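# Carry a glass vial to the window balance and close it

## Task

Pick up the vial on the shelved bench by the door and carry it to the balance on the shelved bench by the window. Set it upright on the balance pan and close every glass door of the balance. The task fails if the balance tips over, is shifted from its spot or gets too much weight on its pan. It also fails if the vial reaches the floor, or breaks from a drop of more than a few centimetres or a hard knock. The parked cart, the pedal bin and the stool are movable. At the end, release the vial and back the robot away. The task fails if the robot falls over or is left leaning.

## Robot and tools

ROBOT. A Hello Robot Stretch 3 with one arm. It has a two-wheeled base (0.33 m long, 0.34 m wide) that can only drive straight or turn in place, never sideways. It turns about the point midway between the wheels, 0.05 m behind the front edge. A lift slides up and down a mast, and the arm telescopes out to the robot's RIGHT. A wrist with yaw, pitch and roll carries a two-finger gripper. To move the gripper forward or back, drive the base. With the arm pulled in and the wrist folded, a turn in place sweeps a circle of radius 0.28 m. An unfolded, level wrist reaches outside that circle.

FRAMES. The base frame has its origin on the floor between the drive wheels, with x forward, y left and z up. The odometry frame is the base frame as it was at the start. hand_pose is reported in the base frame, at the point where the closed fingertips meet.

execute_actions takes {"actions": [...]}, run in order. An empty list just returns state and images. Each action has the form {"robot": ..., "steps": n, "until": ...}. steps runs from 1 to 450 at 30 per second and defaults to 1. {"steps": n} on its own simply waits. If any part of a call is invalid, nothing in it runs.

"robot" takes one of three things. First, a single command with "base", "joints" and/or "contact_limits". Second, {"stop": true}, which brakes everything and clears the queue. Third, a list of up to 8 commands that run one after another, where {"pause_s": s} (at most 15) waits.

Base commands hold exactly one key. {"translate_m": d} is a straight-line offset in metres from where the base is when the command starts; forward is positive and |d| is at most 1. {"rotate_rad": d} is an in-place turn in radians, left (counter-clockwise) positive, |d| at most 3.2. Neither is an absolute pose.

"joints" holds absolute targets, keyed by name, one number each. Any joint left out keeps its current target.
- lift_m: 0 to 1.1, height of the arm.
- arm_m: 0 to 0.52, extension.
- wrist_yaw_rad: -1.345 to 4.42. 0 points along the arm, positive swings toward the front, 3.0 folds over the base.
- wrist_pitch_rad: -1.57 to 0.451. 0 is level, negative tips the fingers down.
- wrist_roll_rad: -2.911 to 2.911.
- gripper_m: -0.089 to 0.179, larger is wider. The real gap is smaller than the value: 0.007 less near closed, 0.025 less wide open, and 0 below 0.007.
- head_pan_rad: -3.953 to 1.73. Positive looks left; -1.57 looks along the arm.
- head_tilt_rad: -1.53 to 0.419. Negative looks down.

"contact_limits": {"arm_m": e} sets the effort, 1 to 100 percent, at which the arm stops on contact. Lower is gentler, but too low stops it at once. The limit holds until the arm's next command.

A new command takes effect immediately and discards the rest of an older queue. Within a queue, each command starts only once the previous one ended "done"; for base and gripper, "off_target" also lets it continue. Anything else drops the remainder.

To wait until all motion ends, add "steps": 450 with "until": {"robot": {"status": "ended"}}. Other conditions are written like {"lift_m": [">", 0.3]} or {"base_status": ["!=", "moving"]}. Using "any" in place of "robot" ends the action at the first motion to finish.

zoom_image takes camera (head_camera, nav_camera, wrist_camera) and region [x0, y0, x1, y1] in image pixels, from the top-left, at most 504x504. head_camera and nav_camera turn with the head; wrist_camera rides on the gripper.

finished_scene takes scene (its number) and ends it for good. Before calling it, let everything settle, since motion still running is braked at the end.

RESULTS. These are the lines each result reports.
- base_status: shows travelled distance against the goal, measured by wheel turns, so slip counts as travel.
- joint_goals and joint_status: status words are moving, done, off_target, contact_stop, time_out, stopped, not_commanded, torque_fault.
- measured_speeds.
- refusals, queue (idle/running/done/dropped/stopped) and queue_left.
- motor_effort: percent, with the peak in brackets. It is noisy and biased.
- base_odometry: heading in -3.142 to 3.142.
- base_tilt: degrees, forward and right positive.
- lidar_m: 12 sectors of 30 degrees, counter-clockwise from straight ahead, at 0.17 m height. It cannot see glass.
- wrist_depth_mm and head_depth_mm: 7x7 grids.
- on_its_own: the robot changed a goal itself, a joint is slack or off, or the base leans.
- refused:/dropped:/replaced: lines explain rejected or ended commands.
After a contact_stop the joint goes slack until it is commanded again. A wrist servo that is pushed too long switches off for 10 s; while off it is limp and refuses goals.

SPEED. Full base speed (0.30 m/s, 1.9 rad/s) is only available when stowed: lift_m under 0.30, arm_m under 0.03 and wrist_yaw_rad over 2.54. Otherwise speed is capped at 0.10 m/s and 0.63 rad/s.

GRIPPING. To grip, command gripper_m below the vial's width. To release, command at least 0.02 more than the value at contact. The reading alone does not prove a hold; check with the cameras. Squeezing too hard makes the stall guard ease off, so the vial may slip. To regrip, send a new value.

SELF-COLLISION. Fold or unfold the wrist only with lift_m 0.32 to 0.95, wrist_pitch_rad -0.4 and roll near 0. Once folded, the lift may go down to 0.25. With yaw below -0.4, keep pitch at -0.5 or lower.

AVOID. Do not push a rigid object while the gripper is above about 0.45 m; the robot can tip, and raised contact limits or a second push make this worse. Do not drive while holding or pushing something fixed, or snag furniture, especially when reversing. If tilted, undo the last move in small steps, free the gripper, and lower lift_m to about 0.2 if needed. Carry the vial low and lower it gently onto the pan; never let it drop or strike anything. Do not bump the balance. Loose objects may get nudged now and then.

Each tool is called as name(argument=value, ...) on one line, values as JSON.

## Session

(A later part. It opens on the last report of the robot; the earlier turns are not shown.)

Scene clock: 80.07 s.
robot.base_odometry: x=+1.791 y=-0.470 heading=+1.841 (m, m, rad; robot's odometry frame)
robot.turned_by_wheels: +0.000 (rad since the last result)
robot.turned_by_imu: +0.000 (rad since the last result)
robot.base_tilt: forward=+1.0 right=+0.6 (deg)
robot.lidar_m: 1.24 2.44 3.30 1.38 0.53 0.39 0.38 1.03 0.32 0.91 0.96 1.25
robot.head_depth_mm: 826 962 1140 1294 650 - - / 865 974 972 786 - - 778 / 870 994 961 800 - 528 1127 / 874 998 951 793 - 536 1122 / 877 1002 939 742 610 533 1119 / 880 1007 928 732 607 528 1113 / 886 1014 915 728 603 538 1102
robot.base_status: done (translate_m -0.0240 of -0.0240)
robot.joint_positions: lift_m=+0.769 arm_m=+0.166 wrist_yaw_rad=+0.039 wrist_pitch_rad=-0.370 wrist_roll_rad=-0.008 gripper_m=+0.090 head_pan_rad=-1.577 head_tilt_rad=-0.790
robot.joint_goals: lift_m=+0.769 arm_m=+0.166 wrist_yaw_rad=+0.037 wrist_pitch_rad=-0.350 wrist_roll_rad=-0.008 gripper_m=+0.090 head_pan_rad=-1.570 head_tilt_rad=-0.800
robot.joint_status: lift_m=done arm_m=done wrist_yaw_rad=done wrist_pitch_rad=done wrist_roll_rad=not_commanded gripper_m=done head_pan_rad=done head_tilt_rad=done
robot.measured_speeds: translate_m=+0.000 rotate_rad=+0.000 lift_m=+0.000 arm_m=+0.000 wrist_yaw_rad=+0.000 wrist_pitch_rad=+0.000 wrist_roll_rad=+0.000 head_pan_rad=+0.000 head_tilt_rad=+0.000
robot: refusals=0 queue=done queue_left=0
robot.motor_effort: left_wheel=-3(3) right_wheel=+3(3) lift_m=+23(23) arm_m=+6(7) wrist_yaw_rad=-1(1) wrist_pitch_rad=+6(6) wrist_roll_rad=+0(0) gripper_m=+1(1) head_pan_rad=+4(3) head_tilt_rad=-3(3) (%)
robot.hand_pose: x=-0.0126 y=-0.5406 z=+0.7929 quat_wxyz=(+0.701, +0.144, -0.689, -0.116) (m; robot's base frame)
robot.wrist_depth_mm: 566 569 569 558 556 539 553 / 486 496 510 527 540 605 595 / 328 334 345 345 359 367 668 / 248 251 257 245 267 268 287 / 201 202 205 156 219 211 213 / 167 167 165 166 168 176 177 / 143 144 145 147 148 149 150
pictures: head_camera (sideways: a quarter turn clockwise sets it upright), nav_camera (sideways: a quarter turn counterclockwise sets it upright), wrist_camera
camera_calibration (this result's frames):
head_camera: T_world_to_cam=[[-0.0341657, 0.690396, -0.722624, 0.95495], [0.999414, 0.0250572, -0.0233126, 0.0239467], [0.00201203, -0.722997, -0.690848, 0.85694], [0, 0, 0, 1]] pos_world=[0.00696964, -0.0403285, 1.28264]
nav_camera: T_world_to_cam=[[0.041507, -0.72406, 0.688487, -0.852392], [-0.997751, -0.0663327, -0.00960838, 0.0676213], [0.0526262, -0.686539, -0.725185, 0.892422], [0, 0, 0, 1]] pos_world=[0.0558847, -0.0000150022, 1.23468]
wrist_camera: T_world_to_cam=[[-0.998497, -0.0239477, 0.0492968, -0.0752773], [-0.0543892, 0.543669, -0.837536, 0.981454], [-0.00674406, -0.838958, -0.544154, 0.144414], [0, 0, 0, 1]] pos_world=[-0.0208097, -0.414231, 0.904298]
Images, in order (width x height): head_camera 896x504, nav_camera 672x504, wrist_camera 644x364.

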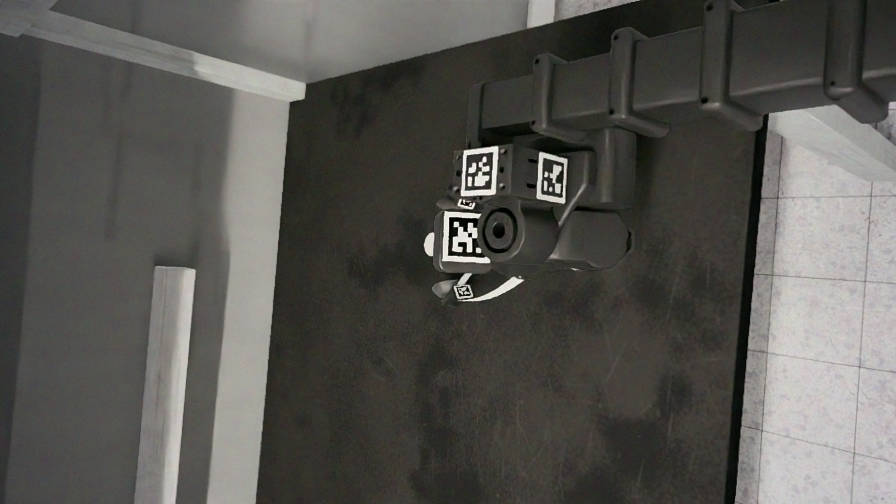

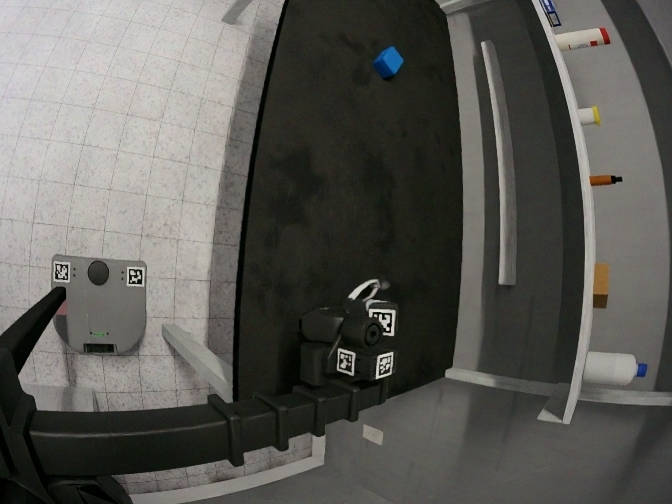

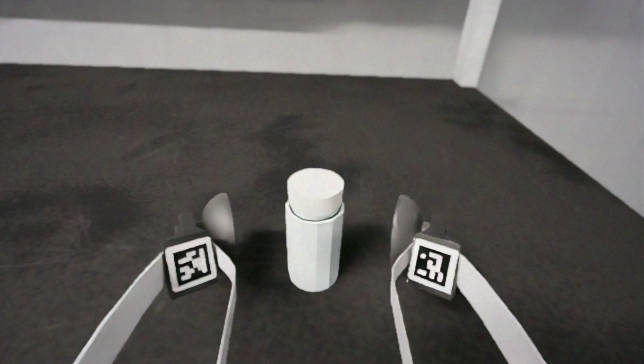

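execute_actions(actions=[{"robot": [{"joints": {"gripper_m": -0.015}}, {"joints": {"lift_m": 0.83}}], "steps": 200, "until": {"robot": {"status": "ended"}}}])

Scene clock: 84.87 s.
robot.base_odometry: x=+1.791 y=-0.470 heading=+1.841 (m, m, rad; robot's odometry frame)
robot.turned_by_wheels: +0.000 (rad since the last result)
robot.turned_by_imu: +0.000 (rad since the last result)
robot.base_tilt: forward=+1.0 right=+0.4 (deg)
robot.lidar_m: 1.24 2.44 3.30 1.38 0.53 0.39 0.38 1.03 0.32 0.91 0.96 1.24
robot.head_depth_mm: 827 962 1142 1326 - - - / 863 971 972 - - 527 786 / 868 994 960 - 592 529 1129 / 873 997 953 - 601 535 1125 / 878 1001 937 740 612 532 1118 / 881 1010 928 734 609 528 1106 / 890 1015 918 725 603 537 1105
robot.base_status: done (translate_m -0.0240 of -0.0240)
robot.joint_positions: lift_m=+0.830 arm_m=+0.166 wrist_yaw_rad=+0.039 wrist_pitch_rad=-0.370 wrist_roll_rad=-0.008 gripper_m=-0.014 head_pan_rad=-1.577 head_tilt_rad=-0.790
robot.joint_goals: lift_m=+0.830 arm_m=+0.166 wrist_yaw_rad=+0.037 wrist_pitch_rad=-0.350 wrist_roll_rad=-0.008 gripper_m=-0.015 head_pan_rad=-1.570 head_tilt_rad=-0.800
robot.joint_status: lift_m=done arm_m=done wrist_yaw_rad=done wrist_pitch_rad=done wrist_roll_rad=not_commanded gripper_m=done head_pan_rad=done head_tilt_rad=done
robot.measured_speeds: translate_m=+0.000 rotate_rad=+0.000 lift_m=+0.000 arm_m=+0.000 wrist_yaw_rad=+0.000 wrist_pitch_rad=+0.000 wrist_roll_rad=+0.000 head_pan_rad=+0.000 head_tilt_rad=+0.000
robot: refusals=0 queue=done queue_left=0
robot.motor_effort: left_wheel=-4(4) right_wheel=+3(3) lift_m=+40(42) arm_m=+6(6) wrist_yaw_rad=-1(2) wrist_pitch_rad=+6(6) wrist_roll_rad=+0(0) gripper_m=-15(88) head_pan_rad=+3(3) head_tilt_rad=-4(4) (%)
robot.hand_pose: x=-0.0126 y=-0.5406 z=+0.8533 quat_wxyz=(+0.701, +0.144, -0.689, -0.116) (m; robot's base frame)
robot.wrist_depth_mm: 567 575 560 563 560 550 553 / 599 620 605 609 598 599 597 / 466 478 489 498 508 648 651 / 351 359 363 348 370 403 738 / 283 289 291 148 299 301 789 / 237 240 233 229 242 251 260 / 204 205 208 210 211 214 214
pictures: head_camera (sideways: a quarter turn clockwise sets it upright), nav_camera (sideways: a quarter turn counterclockwise sets it upright), wrist_camera
camera_calibration (this result's frames):
head_camera: T_world_to_cam=[[-0.0341655, 0.690396, -0.722624, 0.95495], [0.999414, 0.025057, -0.0233126, 0.0239467], [0.00201186, -0.722997, -0.690848, 0.85694], [0, 0, 0, 1]] pos_world=[0.00696963, -0.0403285, 1.28264]
nav_camera: T_world_to_cam=[[0.0415068, -0.72406, 0.688487, -0.852392], [-0.997751, -0.0663325, -0.00960837, 0.0676213], [0.052626, -0.68654, -0.725185, 0.892422], [0, 0, 0, 1]] pos_world=[0.0558847, -0.0000150221, 1.23468]
wrist_camera: T_world_to_cam=[[-0.998497, -0.023949, 0.0492968, -0.0782533], [-0.0543899, 0.543669, -0.837536, 1.03201], [-0.00674303, -0.838958, -0.544154, 0.177255], [0, 0, 0, 1]] pos_world=[-0.0208096, -0.414236, 0.964657]
Images, in order (width x height): head_camera 896x504, nav_camera 672x504, wrist_camera 644x364.

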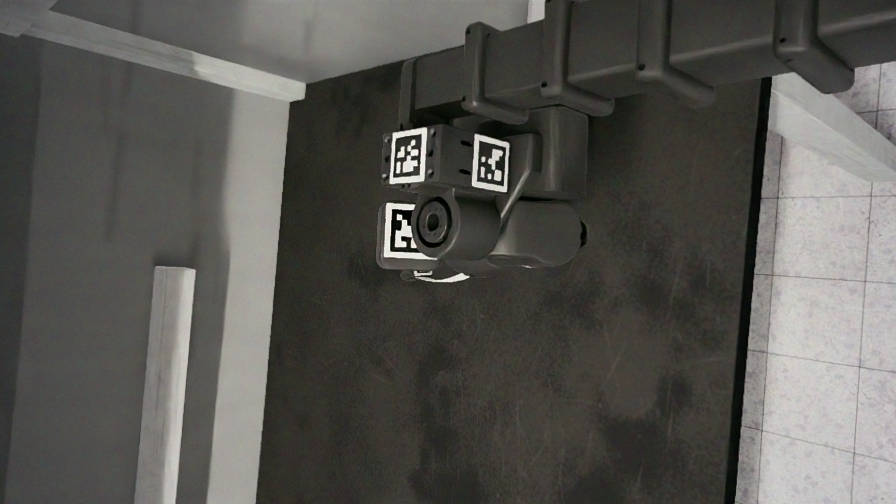

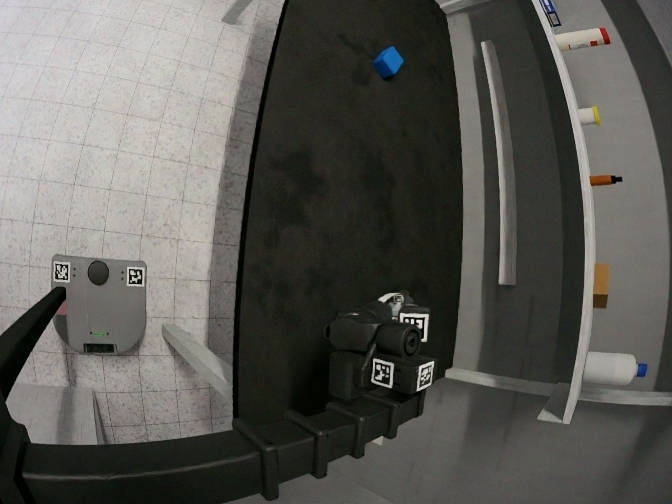

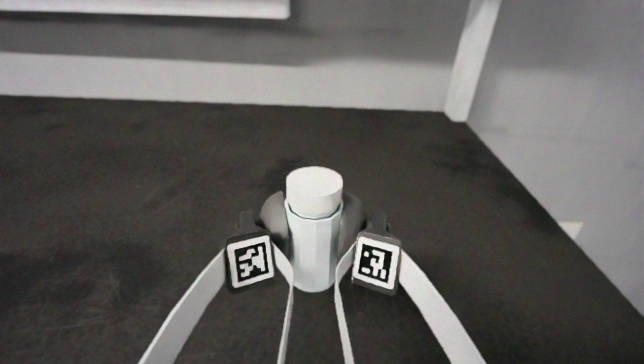

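execute_actions(actions=[{"robot": [{"base": {"translate_m": 0.15}, "joints": {"arm_m": 0.0, "lift_m": 0.85}}, {"base": {"rotate_rad": 1.5735}, "joints": {"wrist_yaw_rad": 2.7, "wrist_pitch_rad": -0.4, "head_pan_rad": -0.3, "head_tilt_rad": -0.3}}, {"base": {"translate_m": 0.5}, "joints": {"lift_m": 0.27}}, {"base": {"translate_m": 1.0}}, {"base": {"translate_m": 0.6}}], "steps": 450, "until": {"robot": {"status": "ended"}}}, {"steps": 300, "until": {"robot": {"status": "ended"}}}])

Scene clock: 137.13 s.
robot.base_odometry: x=-0.272 y=-0.891 heading=-2.869 (m, m, rad; robot's odometry frame)
robot.turned_by_wheels: +1.573 (rad since the last result)
robot.turned_by_imu: +1.582 (rad since the last result)
robot.base_tilt: forward=+1.1 right=+0.5 (deg)
robot.lidar_m: 1.56 1.51 1.12 0.95 0.61 0.70 2.07 2.63 2.29 2.20 1.57 0.94
robot.head_depth_mm: 1547 1656 1768 1461 1433 1895 1507 / 1509 1593 1696 1194 1957 1854 1501 / 1468 1521 1602 1052 1019 1852 1493 / 1435 1500 1581 1205 1802 1790 1390 / 1377 1454 1541 1632 1743 1812 1477 / 1347 1420 1493 1598 1701 1768 1451 / 1322 1381 1462 1550 1628 1739 1454
robot.base_status: done (translate_m +0.6000 of +0.6000)
robot.joint_positions: lift_m=+0.270 arm_m=+0.000 wrist_yaw_rad=+2.698 wrist_pitch_rad=-0.417 wrist_roll_rad=-0.008 gripper_m=-0.014 head_pan_rad=-0.307 head_tilt_rad=-0.308
robot.joint_goals: lift_m=+0.270 arm_m=+0.000 wrist_yaw_rad=+2.700 wrist_pitch_rad=-0.400 wrist_roll_rad=-0.008 gripper_m=-0.015 head_pan_rad=-0.300 head_tilt_rad=-0.300
robot.joint_status: lift_m=done arm_m=done wrist_yaw_rad=done wrist_pitch_rad=done wrist_roll_rad=not_commanded gripper_m=done head_pan_rad=done head_tilt_rad=done
robot.measured_speeds: translate_m=+0.000 rotate_rad=+0.000 lift_m=+0.000 arm_m=+0.000 wrist_yaw_rad=+0.000 wrist_pitch_rad=+0.000 wrist_roll_rad=+0.000 head_pan_rad=+0.000 head_tilt_rad=+0.000
robot: refusals=0 queue=done queue_left=0
robot.motor_effort: left_wheel=-4(11) right_wheel=+3(8) lift_m=+23(41) arm_m=-5(4) wrist_yaw_rad=+2(4) wrist_pitch_rad=+5(3) wrist_roll_rad=+0(0) gripper_m=-15(14) head_pan_rad=+3(43) head_tilt_rad=+4(22) (%)
robot.hand_pose: x=+0.0751 y=+0.0573 z=+0.2831 quat_wxyz=(+0.296, +0.704, -0.008, +0.646) (m; robot's base frame)
robot.wrist_depth_mm: 821 894 - - - - - / 867 934 - - - - - / 752 836 855 886 902 901 936 / 634 655 665 652 688 691 699 / - 541 540 149 557 558 576 / - 462 - 439 468 471 472 / - - - 402 399 405 411
pictures: head_camera (sideways: a quarter turn clockwise sets it upright), nav_camera (sideways: a quarter turn counterclockwise sets it upright), wrist_camera
camera_calibration (this result's frames):
head_camera: T_world_to_cam=[[-0.275733, 0.0472782, -0.960071, 1.26609], [0.286085, 0.957564, -0.0350092, 0.0435444], [0.917674, -0.284315, -0.277558, 0.313606], [0, 0, 0, 1]] pos_world=[0.0488576, -0.012392, 1.3041]
nav_camera: T_world_to_cam=[[0.321486, -0.053872, 0.945381, -1.18907], [-0.236113, -0.971406, 0.0249375, 0.0179955], [0.917005, -0.231234, -0.325013, 0.366503], [0, 0, 0, 1]] pos_world=[0.0504321, 0.0381714, 1.24279]
wrist_camera: T_world_to_cam=[[0.896575, -0.440066, 0.0499563, -0.0669416], [-0.220944, -0.542173, -0.810699, 0.301342], [0.383846, 0.715814, -0.583328, 0.261817], [0, 0, 0, 1]] pos_world=[0.0261005, -0.0534912, 0.400367]
Images, in order (width x height): head_camera 896x504, nav_camera 672x504, wrist_camera 644x364.

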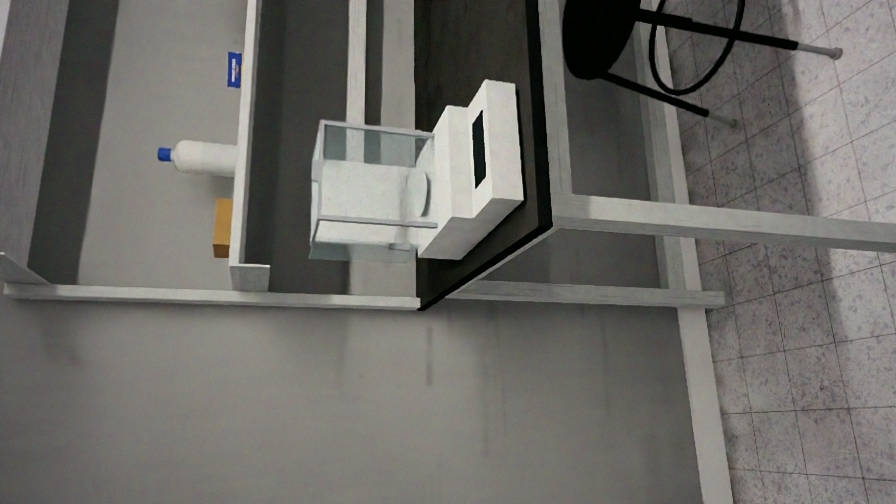

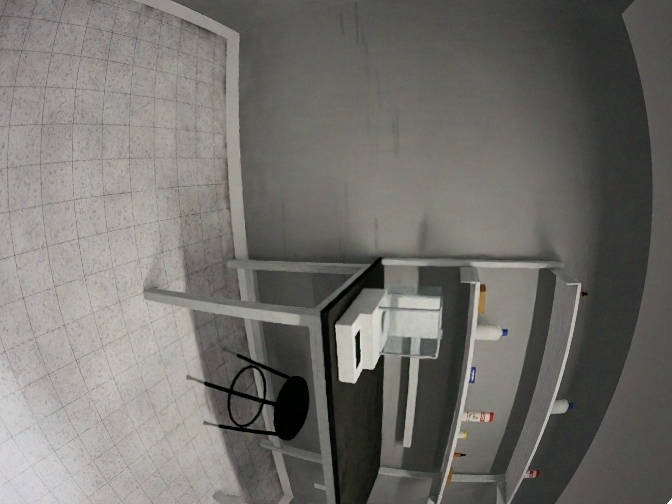

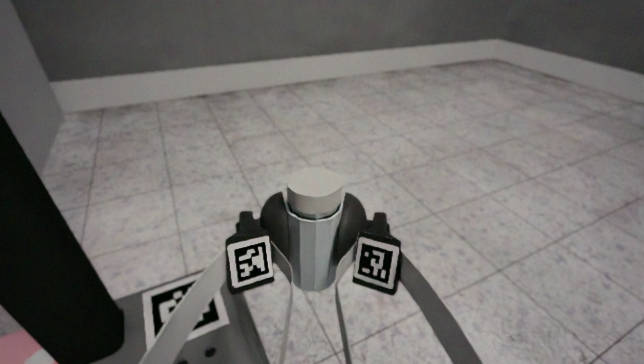

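zoom_image(camera="head_camera", region=[290, 70, 570, 320])

Region (290, 70, 570, 320) of head_camera's 896x504 image, scaled by 1.800, with more detail than that image has; it fills the top 450 rows of this view, and the rest is white.

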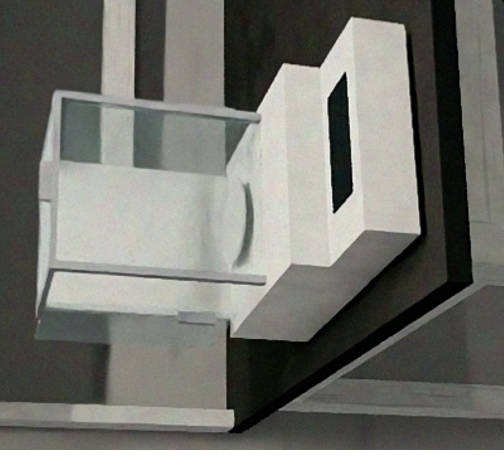

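execute_actions(actions=[{"robot": [{"base": {"rotate_rad": 0.08}}, {"base": {"translate_m": 0.5}}, {"base": {"translate_m": 0.63}, "joints": {"lift_m": 0.94, "head_pan_rad": -1.57, "head_tilt_rad": -0.6}}], "steps": 450, "until": {"robot": {"lift_m": [">", 0.4]}}}, {"robot": {"joints": {"wrist_yaw_rad": 1.6}}, "steps": 400, "until": {"robot": {"status": "ended"}}}, {"robot": {"base": {"rotate_rad": -0.1}}, "steps": 100, "until": {"robot": {"status": "ended"}}}])

Scene clock: 171.87 s.
robot.base_odometry: x=-1.332 y=-1.280 heading=-2.889 (m, m, rad; robot's odometry frame)
robot.turned_by_wheels: -0.020 (rad since the last result)
robot.turned_by_imu: -0.020 (rad since the last result)
robot.base_tilt: forward=+1.2 right=+0.6 (deg)
robot.lidar_m: 0.50 0.52 0.71 0.97 1.01 1.39 1.44 3.32 0.49 0.99 0.61 0.51
robot.head_depth_mm: 2317 2547 2739 606 553 - - / 2299 2496 998 535 547 - - / 2324 2458 982 527 549 - - / 2331 1733 1024 535 548 1449 - / 2331 1362 840 536 564 1439 1281 / 1629 1628 986 681 578 1428 - / 1276 1257 971 672 573 1340 -
robot.base_status: done (rotate_rad -0.0998 of -0.1000)
robot.joint_positions: lift_m=+0.940 arm_m=+0.000 wrist_yaw_rad=+1.602 wrist_pitch_rad=-0.418 wrist_roll_rad=-0.008 gripper_m=-0.014 head_pan_rad=-1.563 head_tilt_rad=-0.592
robot.joint_goals: lift_m=+0.940 arm_m=+0.000 wrist_yaw_rad=+1.600 wrist_pitch_rad=-0.400 wrist_roll_rad=-0.008 gripper_m=-0.015 head_pan_rad=-1.570 head_tilt_rad=-0.600
robot.joint_status: lift_m=done arm_m=done wrist_yaw_rad=done wrist_pitch_rad=done wrist_roll_rad=not_commanded gripper_m=done head_pan_rad=done head_tilt_rad=done
robot.measured_speeds: translate_m=+0.000 rotate_rad=+0.000 lift_m=+0.000 arm_m=+0.000 wrist_yaw_rad=+0.000 wrist_pitch_rad=+0.000 wrist_roll_rad=+0.000 head_pan_rad=+0.000 head_tilt_rad=+0.000
robot: refusals=0 queue=done queue_left=0
robot.motor_effort: left_wheel=+4(11) right_wheel=-3(8) lift_m=+40(42) arm_m=-5(5) wrist_yaw_rad=-1(3) wrist_pitch_rad=+5(5) wrist_roll_rad=+1(0) gripper_m=-15(15) head_pan_rad=-4(42) head_tilt_rad=-2(16) (%)
robot.hand_pose: x=+0.2029 y=-0.1384 z=+0.9523 quat_wxyz=(+0.589, +0.597, -0.373, +0.397) (m; robot's base frame)
robot.wrist_depth_mm: 370 369 371 371 374 368 342 / 406 409 409 405 409 405 378 / 450 444 448 450 452 458 372 / 498 506 498 481 501 493 337 / 569 572 575 149 575 550 412 / 662 651 677 666 670 556 657 / 772 791 790 767 797 758 788
pictures: head_camera (sideways: a quarter turn clockwise sets it upright), nav_camera (sideways: a quarter turn counterclockwise sets it upright), wrist_camera
camera_calibration (this result's frames):
head_camera: T_world_to_cam=[[-0.0424529, 0.534793, -0.843916, 1.11311], [0.999015, 0.0336442, -0.0289347, 0.0312752], [0.0129188, -0.844313, -0.535694, 0.655038], [0, 0, 0, 1]] pos_world=[0.0075481, -0.0432781, 1.29118]
nav_camera: T_world_to_cam=[[0.0503044, -0.574393, 0.817033, -1.01999], [-0.99674, -0.0805462, 0.004743, 0.0489318], [0.0630846, -0.814607, -0.576572, 0.699047], [0, 0, 0, 1]] pos_world=[0.0559833, -0.0124861, 1.23619]
wrist_camera: T_world_to_cam=[[0.0190677, -0.998569, 0.0499627, -0.200322], [-0.583724, -0.0516892, -0.810305, 0.907108], [0.811729, -0.0137138, -0.583874, 0.555995], [0, 0, 0, 1]] pos_world=[0.0820031, -0.145523, 1.06967]
Images, in order (width x height): head_camera 896x504, nav_camera 672x504, wrist_camera 644x364.

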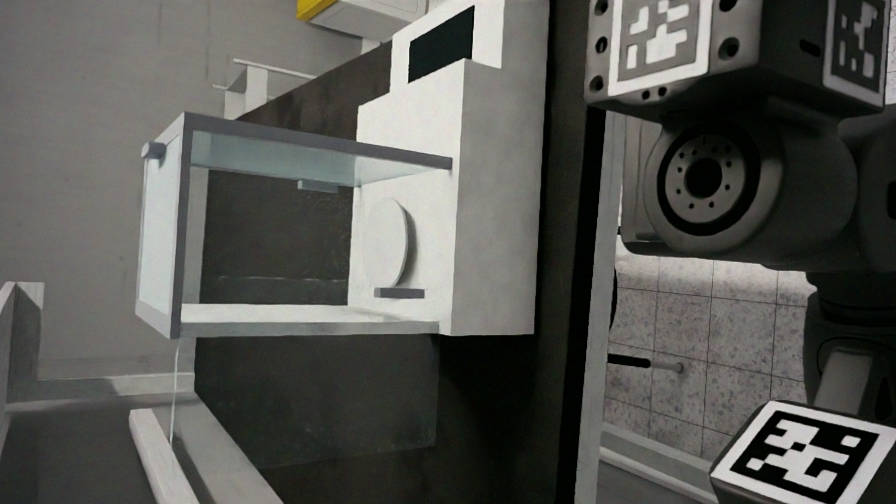

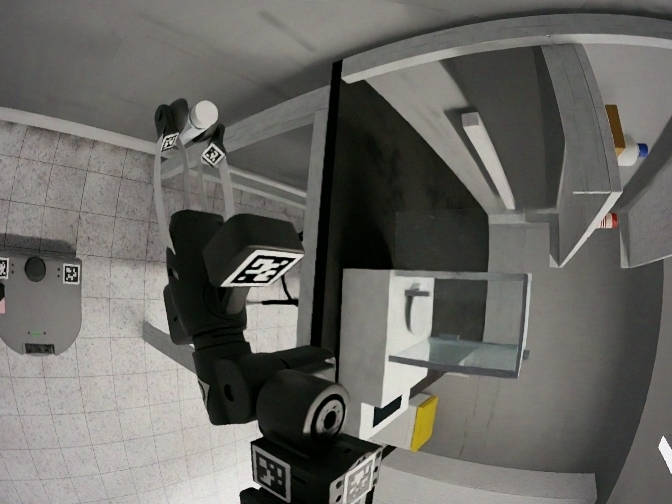

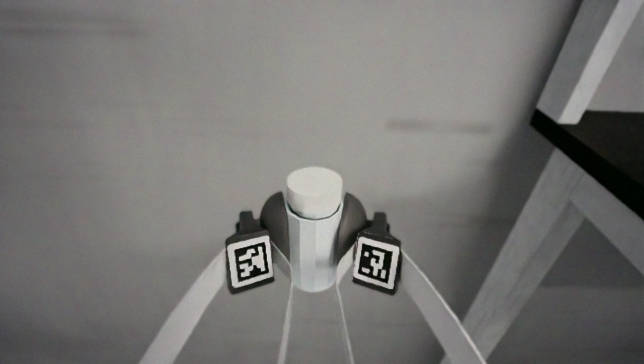

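zoom_image(camera="head_camera", region=[120, 90, 560, 470])

Region (120, 90, 560, 470) of head_camera's 896x504 image, scaled by 1.145, with more detail than that image has; it fills the top 435 rows of this view, and the rest is white.

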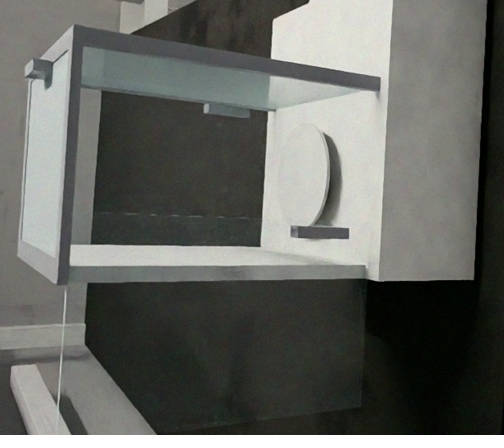

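execute_actions(actions=[{"robot": {"base": {"translate_m": -0.011}, "joints": {"lift_m": 1.055, "wrist_pitch_rad": -0.35}}, "steps": 200, "until": {"robot": {"lift_m": [">", 1.0]}}}, {"robot": [{"joints": {"wrist_yaw_rad": 0.037, "lift_m": 1.055}}, {"joints": {"arm_m": 0.04}}], "steps": 300, "until": {"robot": {"status": "ended"}}}])

Scene clock: 198.93 s.
robot.base_odometry: x=-1.322 y=-1.277 heading=-2.889 (m, m, rad; robot's odometry frame)
robot.turned_by_wheels: +0.000 (rad since the last result)
robot.turned_by_imu: +0.000 (rad since the last result)
robot.base_tilt: forward=+1.0 right=+0.6 (deg)
robot.lidar_m: 0.51 0.53 0.72 0.97 1.01 1.39 1.44 3.32 0.49 1.00 0.62 0.52
robot.head_depth_mm: 2293 - - - - 1374 1236 / 2340 2476 - - - 703 821 / 2330 2469 - - - 1417 1219 / 2324 1740 1022 - 564 1447 1215 / 2353 542 663 533 561 1432 1202 / 1663 1655 988 681 577 1428 1198 / 1305 1296 967 670 571 1355 1187
robot.base_status: done (translate_m -0.0110 of -0.0110)
robot.joint_positions: lift_m=+1.055 arm_m=+0.040 wrist_yaw_rad=+0.039 wrist_pitch_rad=-0.371 wrist_roll_rad=-0.008 gripper_m=-0.014 head_pan_rad=-1.563 head_tilt_rad=-0.592
robot.joint_goals: lift_m=+1.055 arm_m=+0.040 wrist_yaw_rad=+0.037 wrist_pitch_rad=-0.350 wrist_roll_rad=-0.008 gripper_m=-0.015 head_pan_rad=-1.570 head_tilt_rad=-0.600
robot.joint_status: lift_m=done arm_m=done wrist_yaw_rad=done wrist_pitch_rad=done wrist_roll_rad=not_commanded gripper_m=done head_pan_rad=done head_tilt_rad=done
robot.measured_speeds: translate_m=+0.000 rotate_rad=+0.000 lift_m=+0.000 arm_m=+0.000 wrist_yaw_rad=+0.000 wrist_pitch_rad=+0.000 wrist_roll_rad=+0.000 head_pan_rad=+0.000 head_tilt_rad=+0.000
robot: refusals=0 queue=done queue_left=0
robot.motor_effort: left_wheel=+4(7) right_wheel=-3(6) lift_m=+39(42) arm_m=+6(7) wrist_yaw_rad=-1(4) wrist_pitch_rad=+6(8) wrist_roll_rad=+0(0) gripper_m=-15(15) head_pan_rad=-3(5) head_tilt_rad=-2(2) (%)
robot.hand_pose: x=-0.0125 y=-0.4144 z=+1.0780 quat_wxyz=(+0.701, +0.145, -0.689, -0.116) (m; robot's base frame)
robot.wrist_depth_mm: 552 636 319 - - - - / 599 785 324 - - - - / 594 613 326 667 683 - - / 478 481 281 298 334 - - / 388 390 252 149 263 319 - / 322 330 279 269 276 284 - / 273 279 281 285 286 291 -
pictures: head_camera (sideways: a quarter turn clockwise sets it upright), nav_camera (sideways: a quarter turn counterclockwise sets it upright), wrist_camera
camera_calibration (this result's frames):
head_camera: T_world_to_cam=[[-0.0424492, 0.534793, -0.843916, 1.11311], [0.999015, 0.0336373, -0.0289347, 0.0312752], [0.012913, -0.844313, -0.535695, 0.655039], [0, 0, 0, 1]] pos_world=[0.0075478, -0.0432781, 1.29118]
nav_camera: T_world_to_cam=[[0.0503004, -0.574394, 0.817032, -1.01999], [-0.99674, -0.0805394, 0.00474297, 0.0489319], [0.0630789, -0.814608, -0.576572, 0.699047], [0, 0, 0, 1]] pos_world=[0.0559832, -0.0124864, 1.23619]
wrist_camera: T_world_to_cam=[[-0.998482, -0.0245031, 0.0493185, -0.0864557], [-0.0547024, 0.544623, -0.836895, 1.15136], [-0.00635347, -0.838323, -0.545137, 0.40671], [0, 0, 0, 1]] pos_world=[-0.0207581, -0.288222, 1.18955]
Images, in order (width x height): head_camera 896x504, nav_camera 672x504, wrist_camera 644x364.

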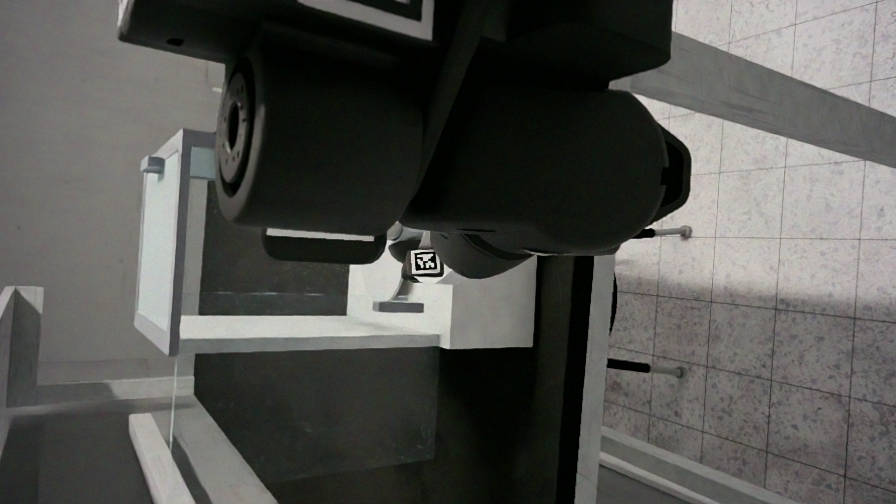

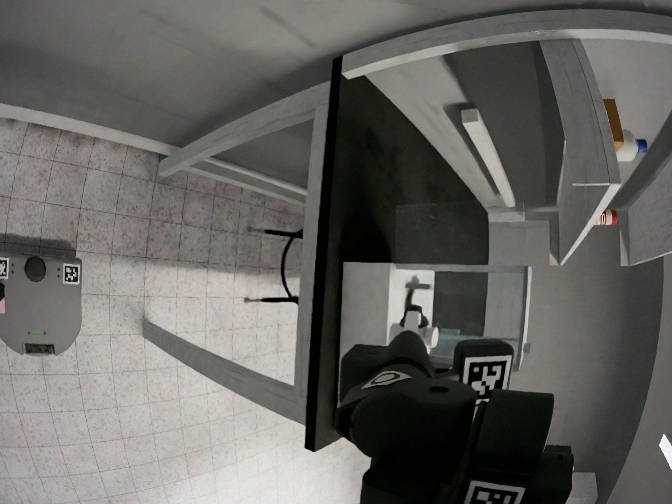

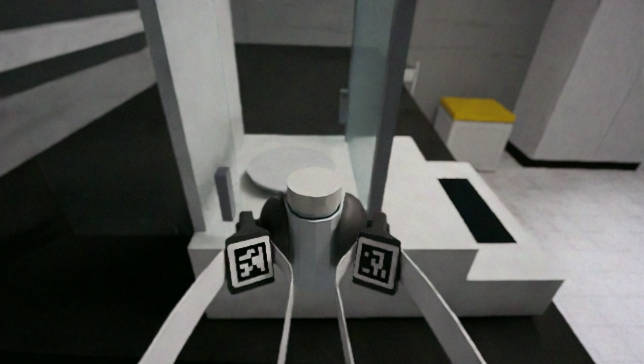

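execute_actions(actions=[{"robot": {"joints": {"arm_m": 0.125, "head_pan_rad": -1.3, "head_tilt_rad": -0.5}, "contact_limits": {"arm_m": 14}}, "steps": 200, "until": {"robot": {"status": "ended"}}}])

Scene clock: 207.60 s.
robot.base_odometry: x=-1.322 y=-1.277 heading=-2.889 (m, m, rad; robot's odometry frame)
robot.turned_by_wheels: +0.000 (rad since the last result)
robot.turned_by_imu: +0.000 (rad since the last result)
robot.base_tilt: forward=+1.0 right=+0.6 (deg)
robot.lidar_m: 0.51 0.53 0.72 0.97 1.01 1.39 1.44 3.34 0.49 1.00 0.62 0.53
robot.head_depth_mm: 2238 2378 - - 514 522 1301 / 2272 2447 1399 658 518 562 1295 / 1653 2429 1074 584 527 1435 1284 / 1033 1590 1330 813 585 1454 1269 / 450 1155 1202 803 599 1448 1267 / 392 947 993 791 620 1279 1198 / 406 782 811 779 641 987 920
robot.base_status: done (translate_m -0.0110 of -0.0110)
robot.joint_positions: lift_m=+1.055 arm_m=+0.125 wrist_yaw_rad=+0.039 wrist_pitch_rad=-0.371 wrist_roll_rad=-0.008 gripper_m=-0.014 head_pan_rad=-1.307 head_tilt_rad=-0.507
robot.joint_goals: lift_m=+1.055 arm_m=+0.125 wrist_yaw_rad=+0.037 wrist_pitch_rad=-0.350 wrist_roll_rad=-0.008 gripper_m=-0.015 head_pan_rad=-1.300 head_tilt_rad=-0.500
robot.joint_status: lift_m=done arm_m=done wrist_yaw_rad=done wrist_pitch_rad=done wrist_roll_rad=not_commanded gripper_m=done head_pan_rad=done head_tilt_rad=done
robot.measured_speeds: translate_m=+0.000 rotate_rad=+0.000 lift_m=+0.000 arm_m=+0.000 wrist_yaw_rad=+0.000 wrist_pitch_rad=+0.000 wrist_roll_rad=+0.000 head_pan_rad=+0.000 head_tilt_rad=+0.000
robot: refusals=0 queue=done queue_left=0
robot.motor_effort: left_wheel=+4(4) right_wheel=-3(3) lift_m=+40(40) arm_m=+6(8) wrist_yaw_rad=-1(2) wrist_pitch_rad=+6(6) wrist_roll_rad=+0(0) gripper_m=-15(16) head_pan_rad=+4(24) head_tilt_rad=+2(10) (%)
robot.contact_limits: arm_m 14 (drawing in: default 27, maximum 45; extending or still: default 38, maximum 63)
robot.hand_pose: x=-0.0125 y=-0.4994 z=+1.0780 quat_wxyz=(+0.700, +0.145, -0.689, -0.117) (m; robot's base frame)
robot.wrist_depth_mm: 111 153 - - - - - / 118 155 899 - - - - / 534 155 578 635 594 - - / 457 156 287 296 308 - - / 382 169 243 149 248 329 - / 321 174 204 201 210 245 - / 277 270 181 183 181 192 233
pictures: head_camera (sideways: a quarter turn clockwise sets it upright), nav_camera (sideways: a quarter turn counterclockwise sets it upright), wrist_camera
camera_calibration (this result's frames):
head_camera: T_world_to_cam=[[-0.157189, 0.435456, -0.88638, 1.16919], [0.958649, 0.282896, -0.0310256, 0.0342469], [0.237243, -0.854604, -0.461918, 0.557677], [0, 0, 0, 1]] pos_world=[0.0186485, -0.0422267, 1.29501]
nav_camera: T_world_to_cam=[[0.175365, -0.47385, 0.862968, -1.08065], [-0.944086, -0.329519, 0.0109131, 0.040577], [0.279193, -0.81663, -0.505141, 0.604793], [0, 0, 0, 1]] pos_world=[0.0589628, -0.00480279, 1.23763]
wrist_camera: T_world_to_cam=[[-0.99849, -0.0241757, 0.0493183, -0.0884503], [-0.0545237, 0.544641, -0.836895, 1.19767], [-0.0066282, -0.838321, -0.545137, 0.335443], [0, 0, 0, 1]] pos_world=[-0.0207921, -0.373228, 1.18955]
Images, in order (width x height): head_camera 896x504, nav_camera 672x504, wrist_camera 644x364.

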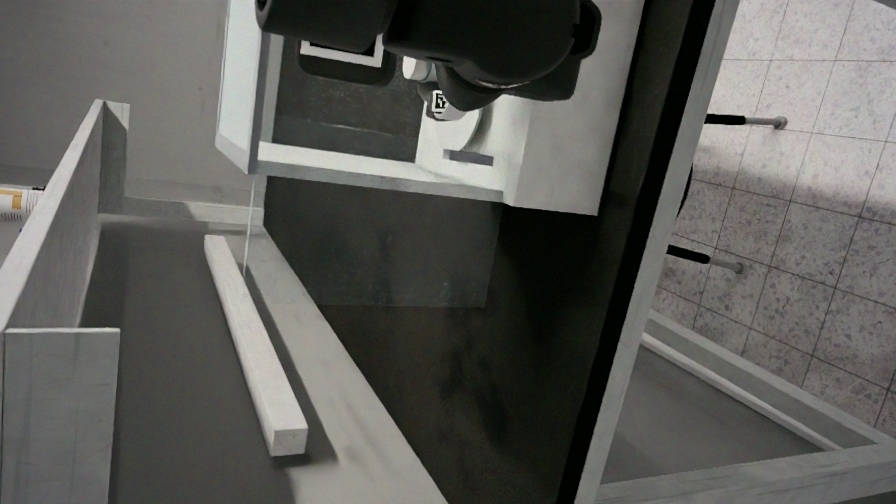

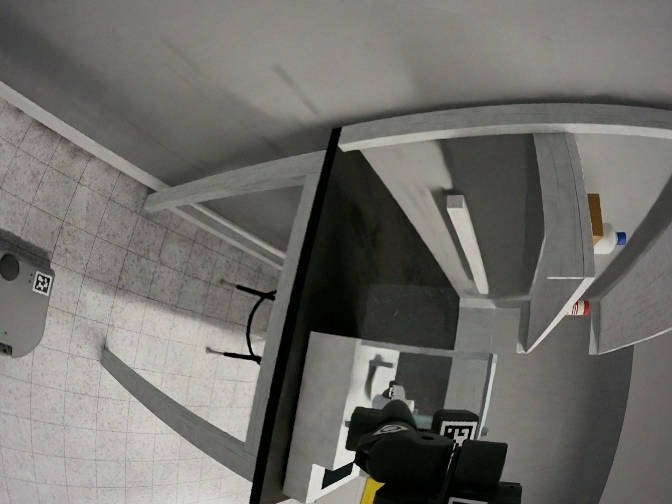

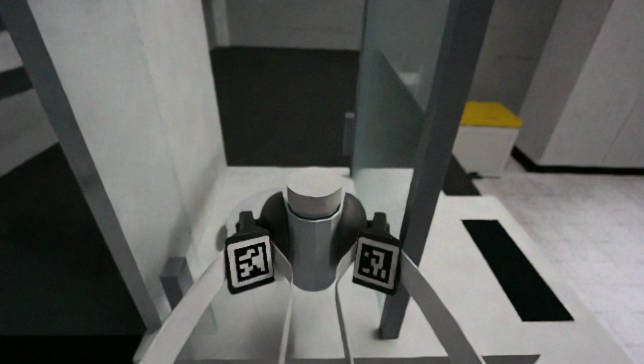

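execute_actions(actions=[{"robot": {"base": {"translate_m": 0.022}}, "steps": 100, "until": {"robot": {"status": "ended"}}}])

Scene clock: 211.30 s.
robot.base_odometry: x=-1.343 y=-1.283 heading=-2.889 (m, m, rad; robot's odometry frame)
robot.turned_by_wheels: +0.000 (rad since the last result)
robot.turned_by_imu: +0.000 (rad since the last result)
robot.base_tilt: forward=+1.0 right=+0.8 (deg)
robot.lidar_m: 0.48 0.50 0.69 0.97 1.01 1.38 1.45 3.33 0.50 1.00 0.61 0.50
robot.head_depth_mm: 2245 2408 - - 512 521 1303 / 2243 2456 1224 657 517 562 1294 / 1006 2456 1364 742 531 1433 1280 / 737 1504 1332 814 586 1458 1280 / 380 1121 1164 801 602 1448 1264 / 392 903 929 791 620 1238 1200 / 405 748 791 777 640 787 905
robot.base_status: done (translate_m +0.0220 of +0.0220)
robot.joint_positions: lift_m=+1.055 arm_m=+0.125 wrist_yaw_rad=+0.037 wrist_pitch_rad=-0.371 wrist_roll_rad=-0.008 gripper_m=-0.014 head_pan_rad=-1.307 head_tilt_rad=-0.507
robot.joint_goals: lift_m=+1.055 arm_m=+0.125 wrist_yaw_rad=+0.037 wrist_pitch_rad=-0.350 wrist_roll_rad=-0.008 gripper_m=-0.015 head_pan_rad=-1.300 head_tilt_rad=-0.500
robot.joint_status: lift_m=done arm_m=done wrist_yaw_rad=done wrist_pitch_rad=done wrist_roll_rad=not_commanded gripper_m=done head_pan_rad=done head_tilt_rad=done
robot.measured_speeds: translate_m=+0.000 rotate_rad=+0.000 lift_m=+0.000 arm_m=+0.000 wrist_yaw_rad=+0.000 wrist_pitch_rad=+0.000 wrist_roll_rad=+0.000 head_pan_rad=+0.000 head_tilt_rad=+0.000
robot: refusals=0 queue=done queue_left=0
robot.motor_effort: left_wheel=+3(9) right_wheel=-2(4) lift_m=+39(39) arm_m=+6(6) wrist_yaw_rad=+0(1) wrist_pitch_rad=+6(6) wrist_roll_rad=+0(0) gripper_m=-15(15) head_pan_rad=+4(4) head_tilt_rad=+2(2) (%)
robot.contact_limits: arm_m 14 (drawing in: default 27, maximum 45; extending or still: default 38, maximum 63)
robot.hand_pose: x=-0.0130 y=-0.4995 z=+1.0780 quat_wxyz=(+0.700, +0.144, -0.689, -0.117) (m; robot's base frame)
robot.wrist_depth_mm: 507 116 250 - - - - / 565 116 253 - - - - / 573 126 253 667 686 - - / 477 152 254 309 326 - - / 387 362 190 148 260 303 - / 322 311 192 202 202 226 - / 276 276 177 183 181 187 226
pictures: head_camera (sideways: a quarter turn clockwise sets it upright), nav_camera (sideways: a quarter turn counterclockwise sets it upright), wrist_camera
camera_calibration (this result's frames):
head_camera: T_world_to_cam=[[-0.15719, 0.435456, -0.88638, 1.16919], [0.958648, 0.282897, -0.0310256, 0.0342469], [0.237244, -0.854604, -0.461918, 0.557676], [0, 0, 0, 1]] pos_world=[0.0186485, -0.0422267, 1.29501]
nav_camera: T_world_to_cam=[[0.175365, -0.473849, 0.862968, -1.08065], [-0.944086, -0.329519, 0.0109131, 0.040577], [0.279193, -0.81663, -0.505141, 0.604793], [0, 0, 0, 1]] pos_world=[0.0589628, -0.00480278, 1.23763]
wrist_camera: T_world_to_cam=[[-0.99854, -0.0220538, 0.0493191, -0.0878803], [-0.0533668, 0.544755, -0.836895, 1.19772], [-0.00841019, -0.838305, -0.545137, 0.335409], [0, 0, 0, 1]] pos_world=[-0.0210125, -0.373229, 1.18955]
Images, in order (width x height): head_camera 896x504, nav_camera 672x504, wrist_camera 644x364.

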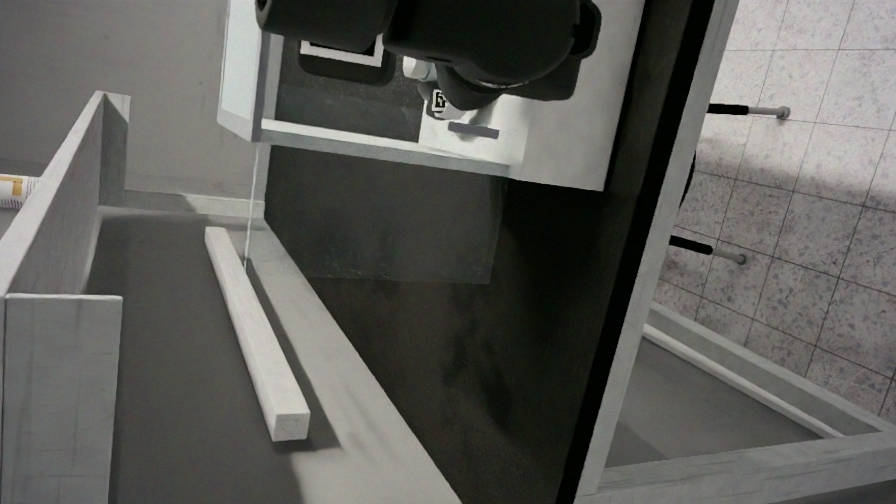

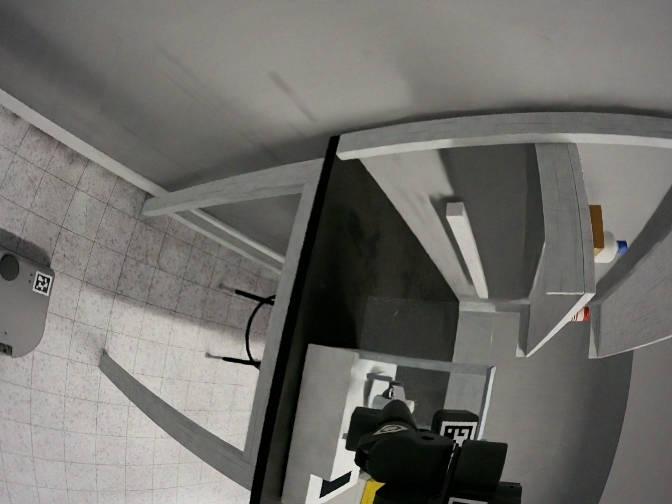

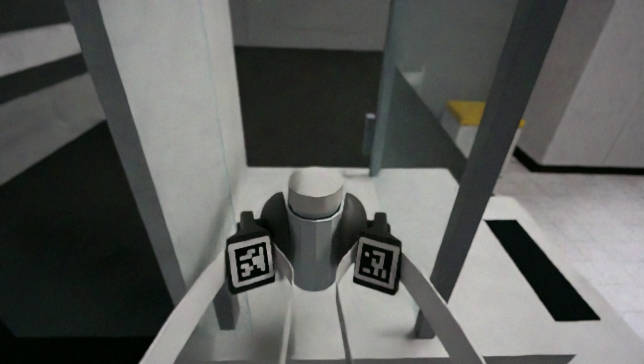

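execute_actions(actions=[{"robot": {"base": {"translate_m": 0.018}}, "steps": 100, "until": {"robot": {"status": "ended"}}}])

Scene clock: 213.97 s.
robot.base_odometry: x=-1.361 y=-1.287 heading=-2.889 (m, m, rad; robot's odometry frame)
robot.turned_by_wheels: +0.000 (rad since the last result)
robot.turned_by_imu: +0.000 (rad since the last result)
robot.base_tilt: forward=+1.0 right=+0.5 (deg)
robot.lidar_m: 0.47 0.49 0.67 0.97 1.01 1.39 1.46 3.30 0.50 1.00 0.59 0.48
robot.head_depth_mm: 2261 2385 - - 513 521 1291 / 2233 2470 1226 559 517 563 1292 / 976 2441 1362 825 566 1432 1278 / 537 1457 1334 813 587 1455 1270 / 380 1082 1110 802 599 1436 1262 / 393 871 883 791 622 1212 1176 / 406 719 762 751 642 760 891
robot.base_status: done (translate_m +0.0180 of +0.0180)
robot.joint_positions: lift_m=+1.055 arm_m=+0.125 wrist_yaw_rad=+0.032 wrist_pitch_rad=-0.371 wrist_roll_rad=-0.008 gripper_m=-0.014 head_pan_rad=-1.307 head_tilt_rad=-0.507
robot.joint_goals: lift_m=+1.055 arm_m=+0.125 wrist_yaw_rad=+0.037 wrist_pitch_rad=-0.350 wrist_roll_rad=-0.008 gripper_m=-0.015 head_pan_rad=-1.300 head_tilt_rad=-0.500
robot.joint_status: lift_m=done arm_m=done wrist_yaw_rad=done wrist_pitch_rad=done wrist_roll_rad=not_commanded gripper_m=done head_pan_rad=done head_tilt_rad=done
robot.measured_speeds: translate_m=+0.000 rotate_rad=+0.000 lift_m=+0.000 arm_m=+0.000 wrist_yaw_rad=+0.000 wrist_pitch_rad=+0.000 wrist_roll_rad=+0.000 head_pan_rad=+0.000 head_tilt_rad=+0.000
robot: refusals=0 queue=done queue_left=0
robot.motor_effort: left_wheel=+1(7) right_wheel=+0(3) lift_m=+39(40) arm_m=+6(6) wrist_yaw_rad=+3(5) wrist_pitch_rad=+6(6) wrist_roll_rad=+0(0) gripper_m=-16(16) head_pan_rad=+3(3) head_tilt_rad=+3(2) (%)
robot.contact_limits: arm_m 14 (drawing in: default 27, maximum 45; extending or still: default 38, maximum 63)
robot.hand_pose: x=-0.0142 y=-0.4995 z=+1.0780 quat_wxyz=(+0.700, +0.142, -0.690, -0.119) (m; robot's base frame)
robot.wrist_depth_mm: 524 102 188 - - - 102 / 550 681 188 - - - - / 556 601 190 674 640 - - / 473 461 188 233 327 333 - / 385 389 151 149 261 263 - / 322 328 199 201 208 212 275 / 276 279 182 184 186 187 216
pictures: head_camera (sideways: a quarter turn clockwise sets it upright), nav_camera (sideways: a quarter turn counterclockwise sets it upright), wrist_camera
camera_calibration (this result's frames):
head_camera: T_world_to_cam=[[-0.15719, 0.435456, -0.88638, 1.16919], [0.958648, 0.282897, -0.0310256, 0.0342469], [0.237244, -0.854604, -0.461918, 0.557676], [0, 0, 0, 1]] pos_world=[0.0186485, -0.0422267, 1.29501]
nav_camera: T_world_to_cam=[[0.175365, -0.473849, 0.862968, -1.08065], [-0.944086, -0.329519, 0.0109131, 0.040577], [0.279193, -0.81663, -0.505141, 0.604793], [0, 0, 0, 1]] pos_world=[0.0589628, -0.00480278, 1.23763]
wrist_camera: T_world_to_cam=[[-0.99864, -0.0169185, 0.049322, -0.0865016], [-0.0505671, 0.545022, -0.836895, 1.19785], [-0.0127226, -0.838251, -0.545136, 0.335331], [0, 0, 0, 1]] pos_world=[-0.0215456, -0.37323, 1.18955]
Images, in order (width x height): head_camera 896x504, nav_camera 672x504, wrist_camera 644x364.

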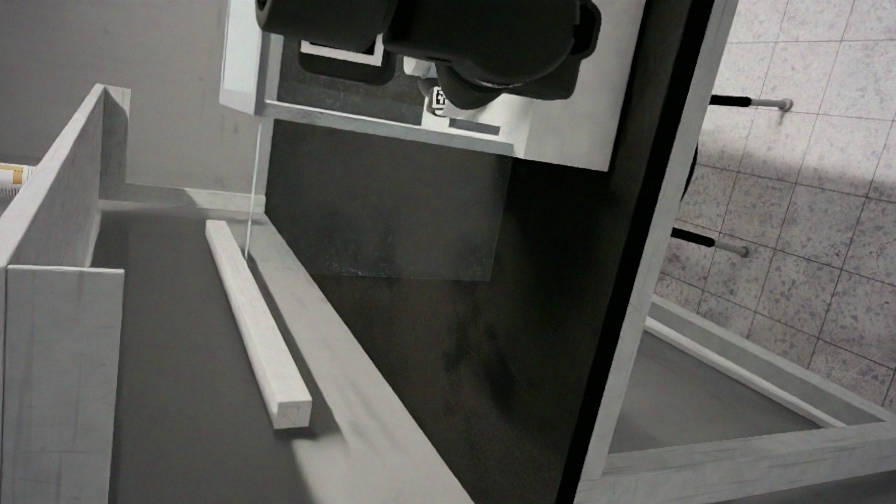

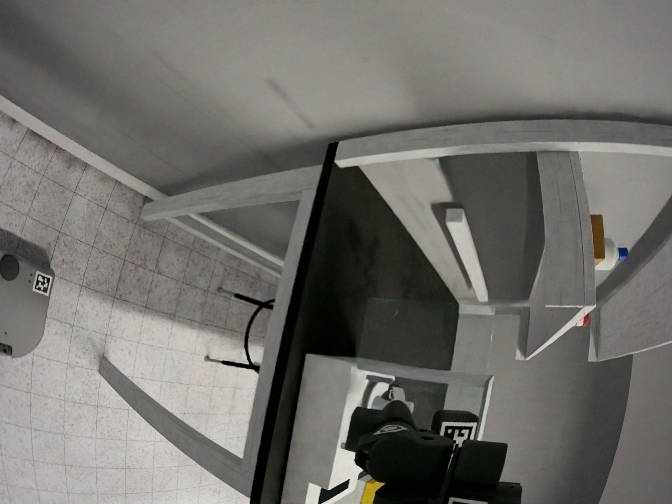

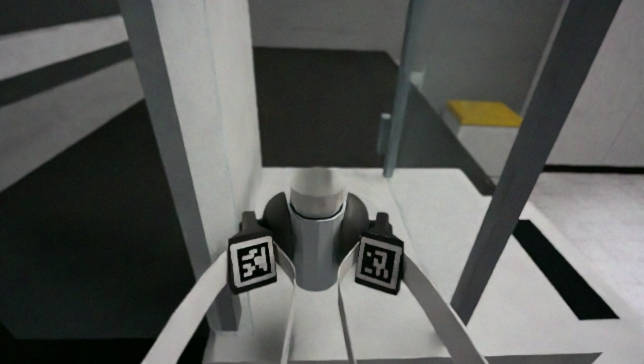

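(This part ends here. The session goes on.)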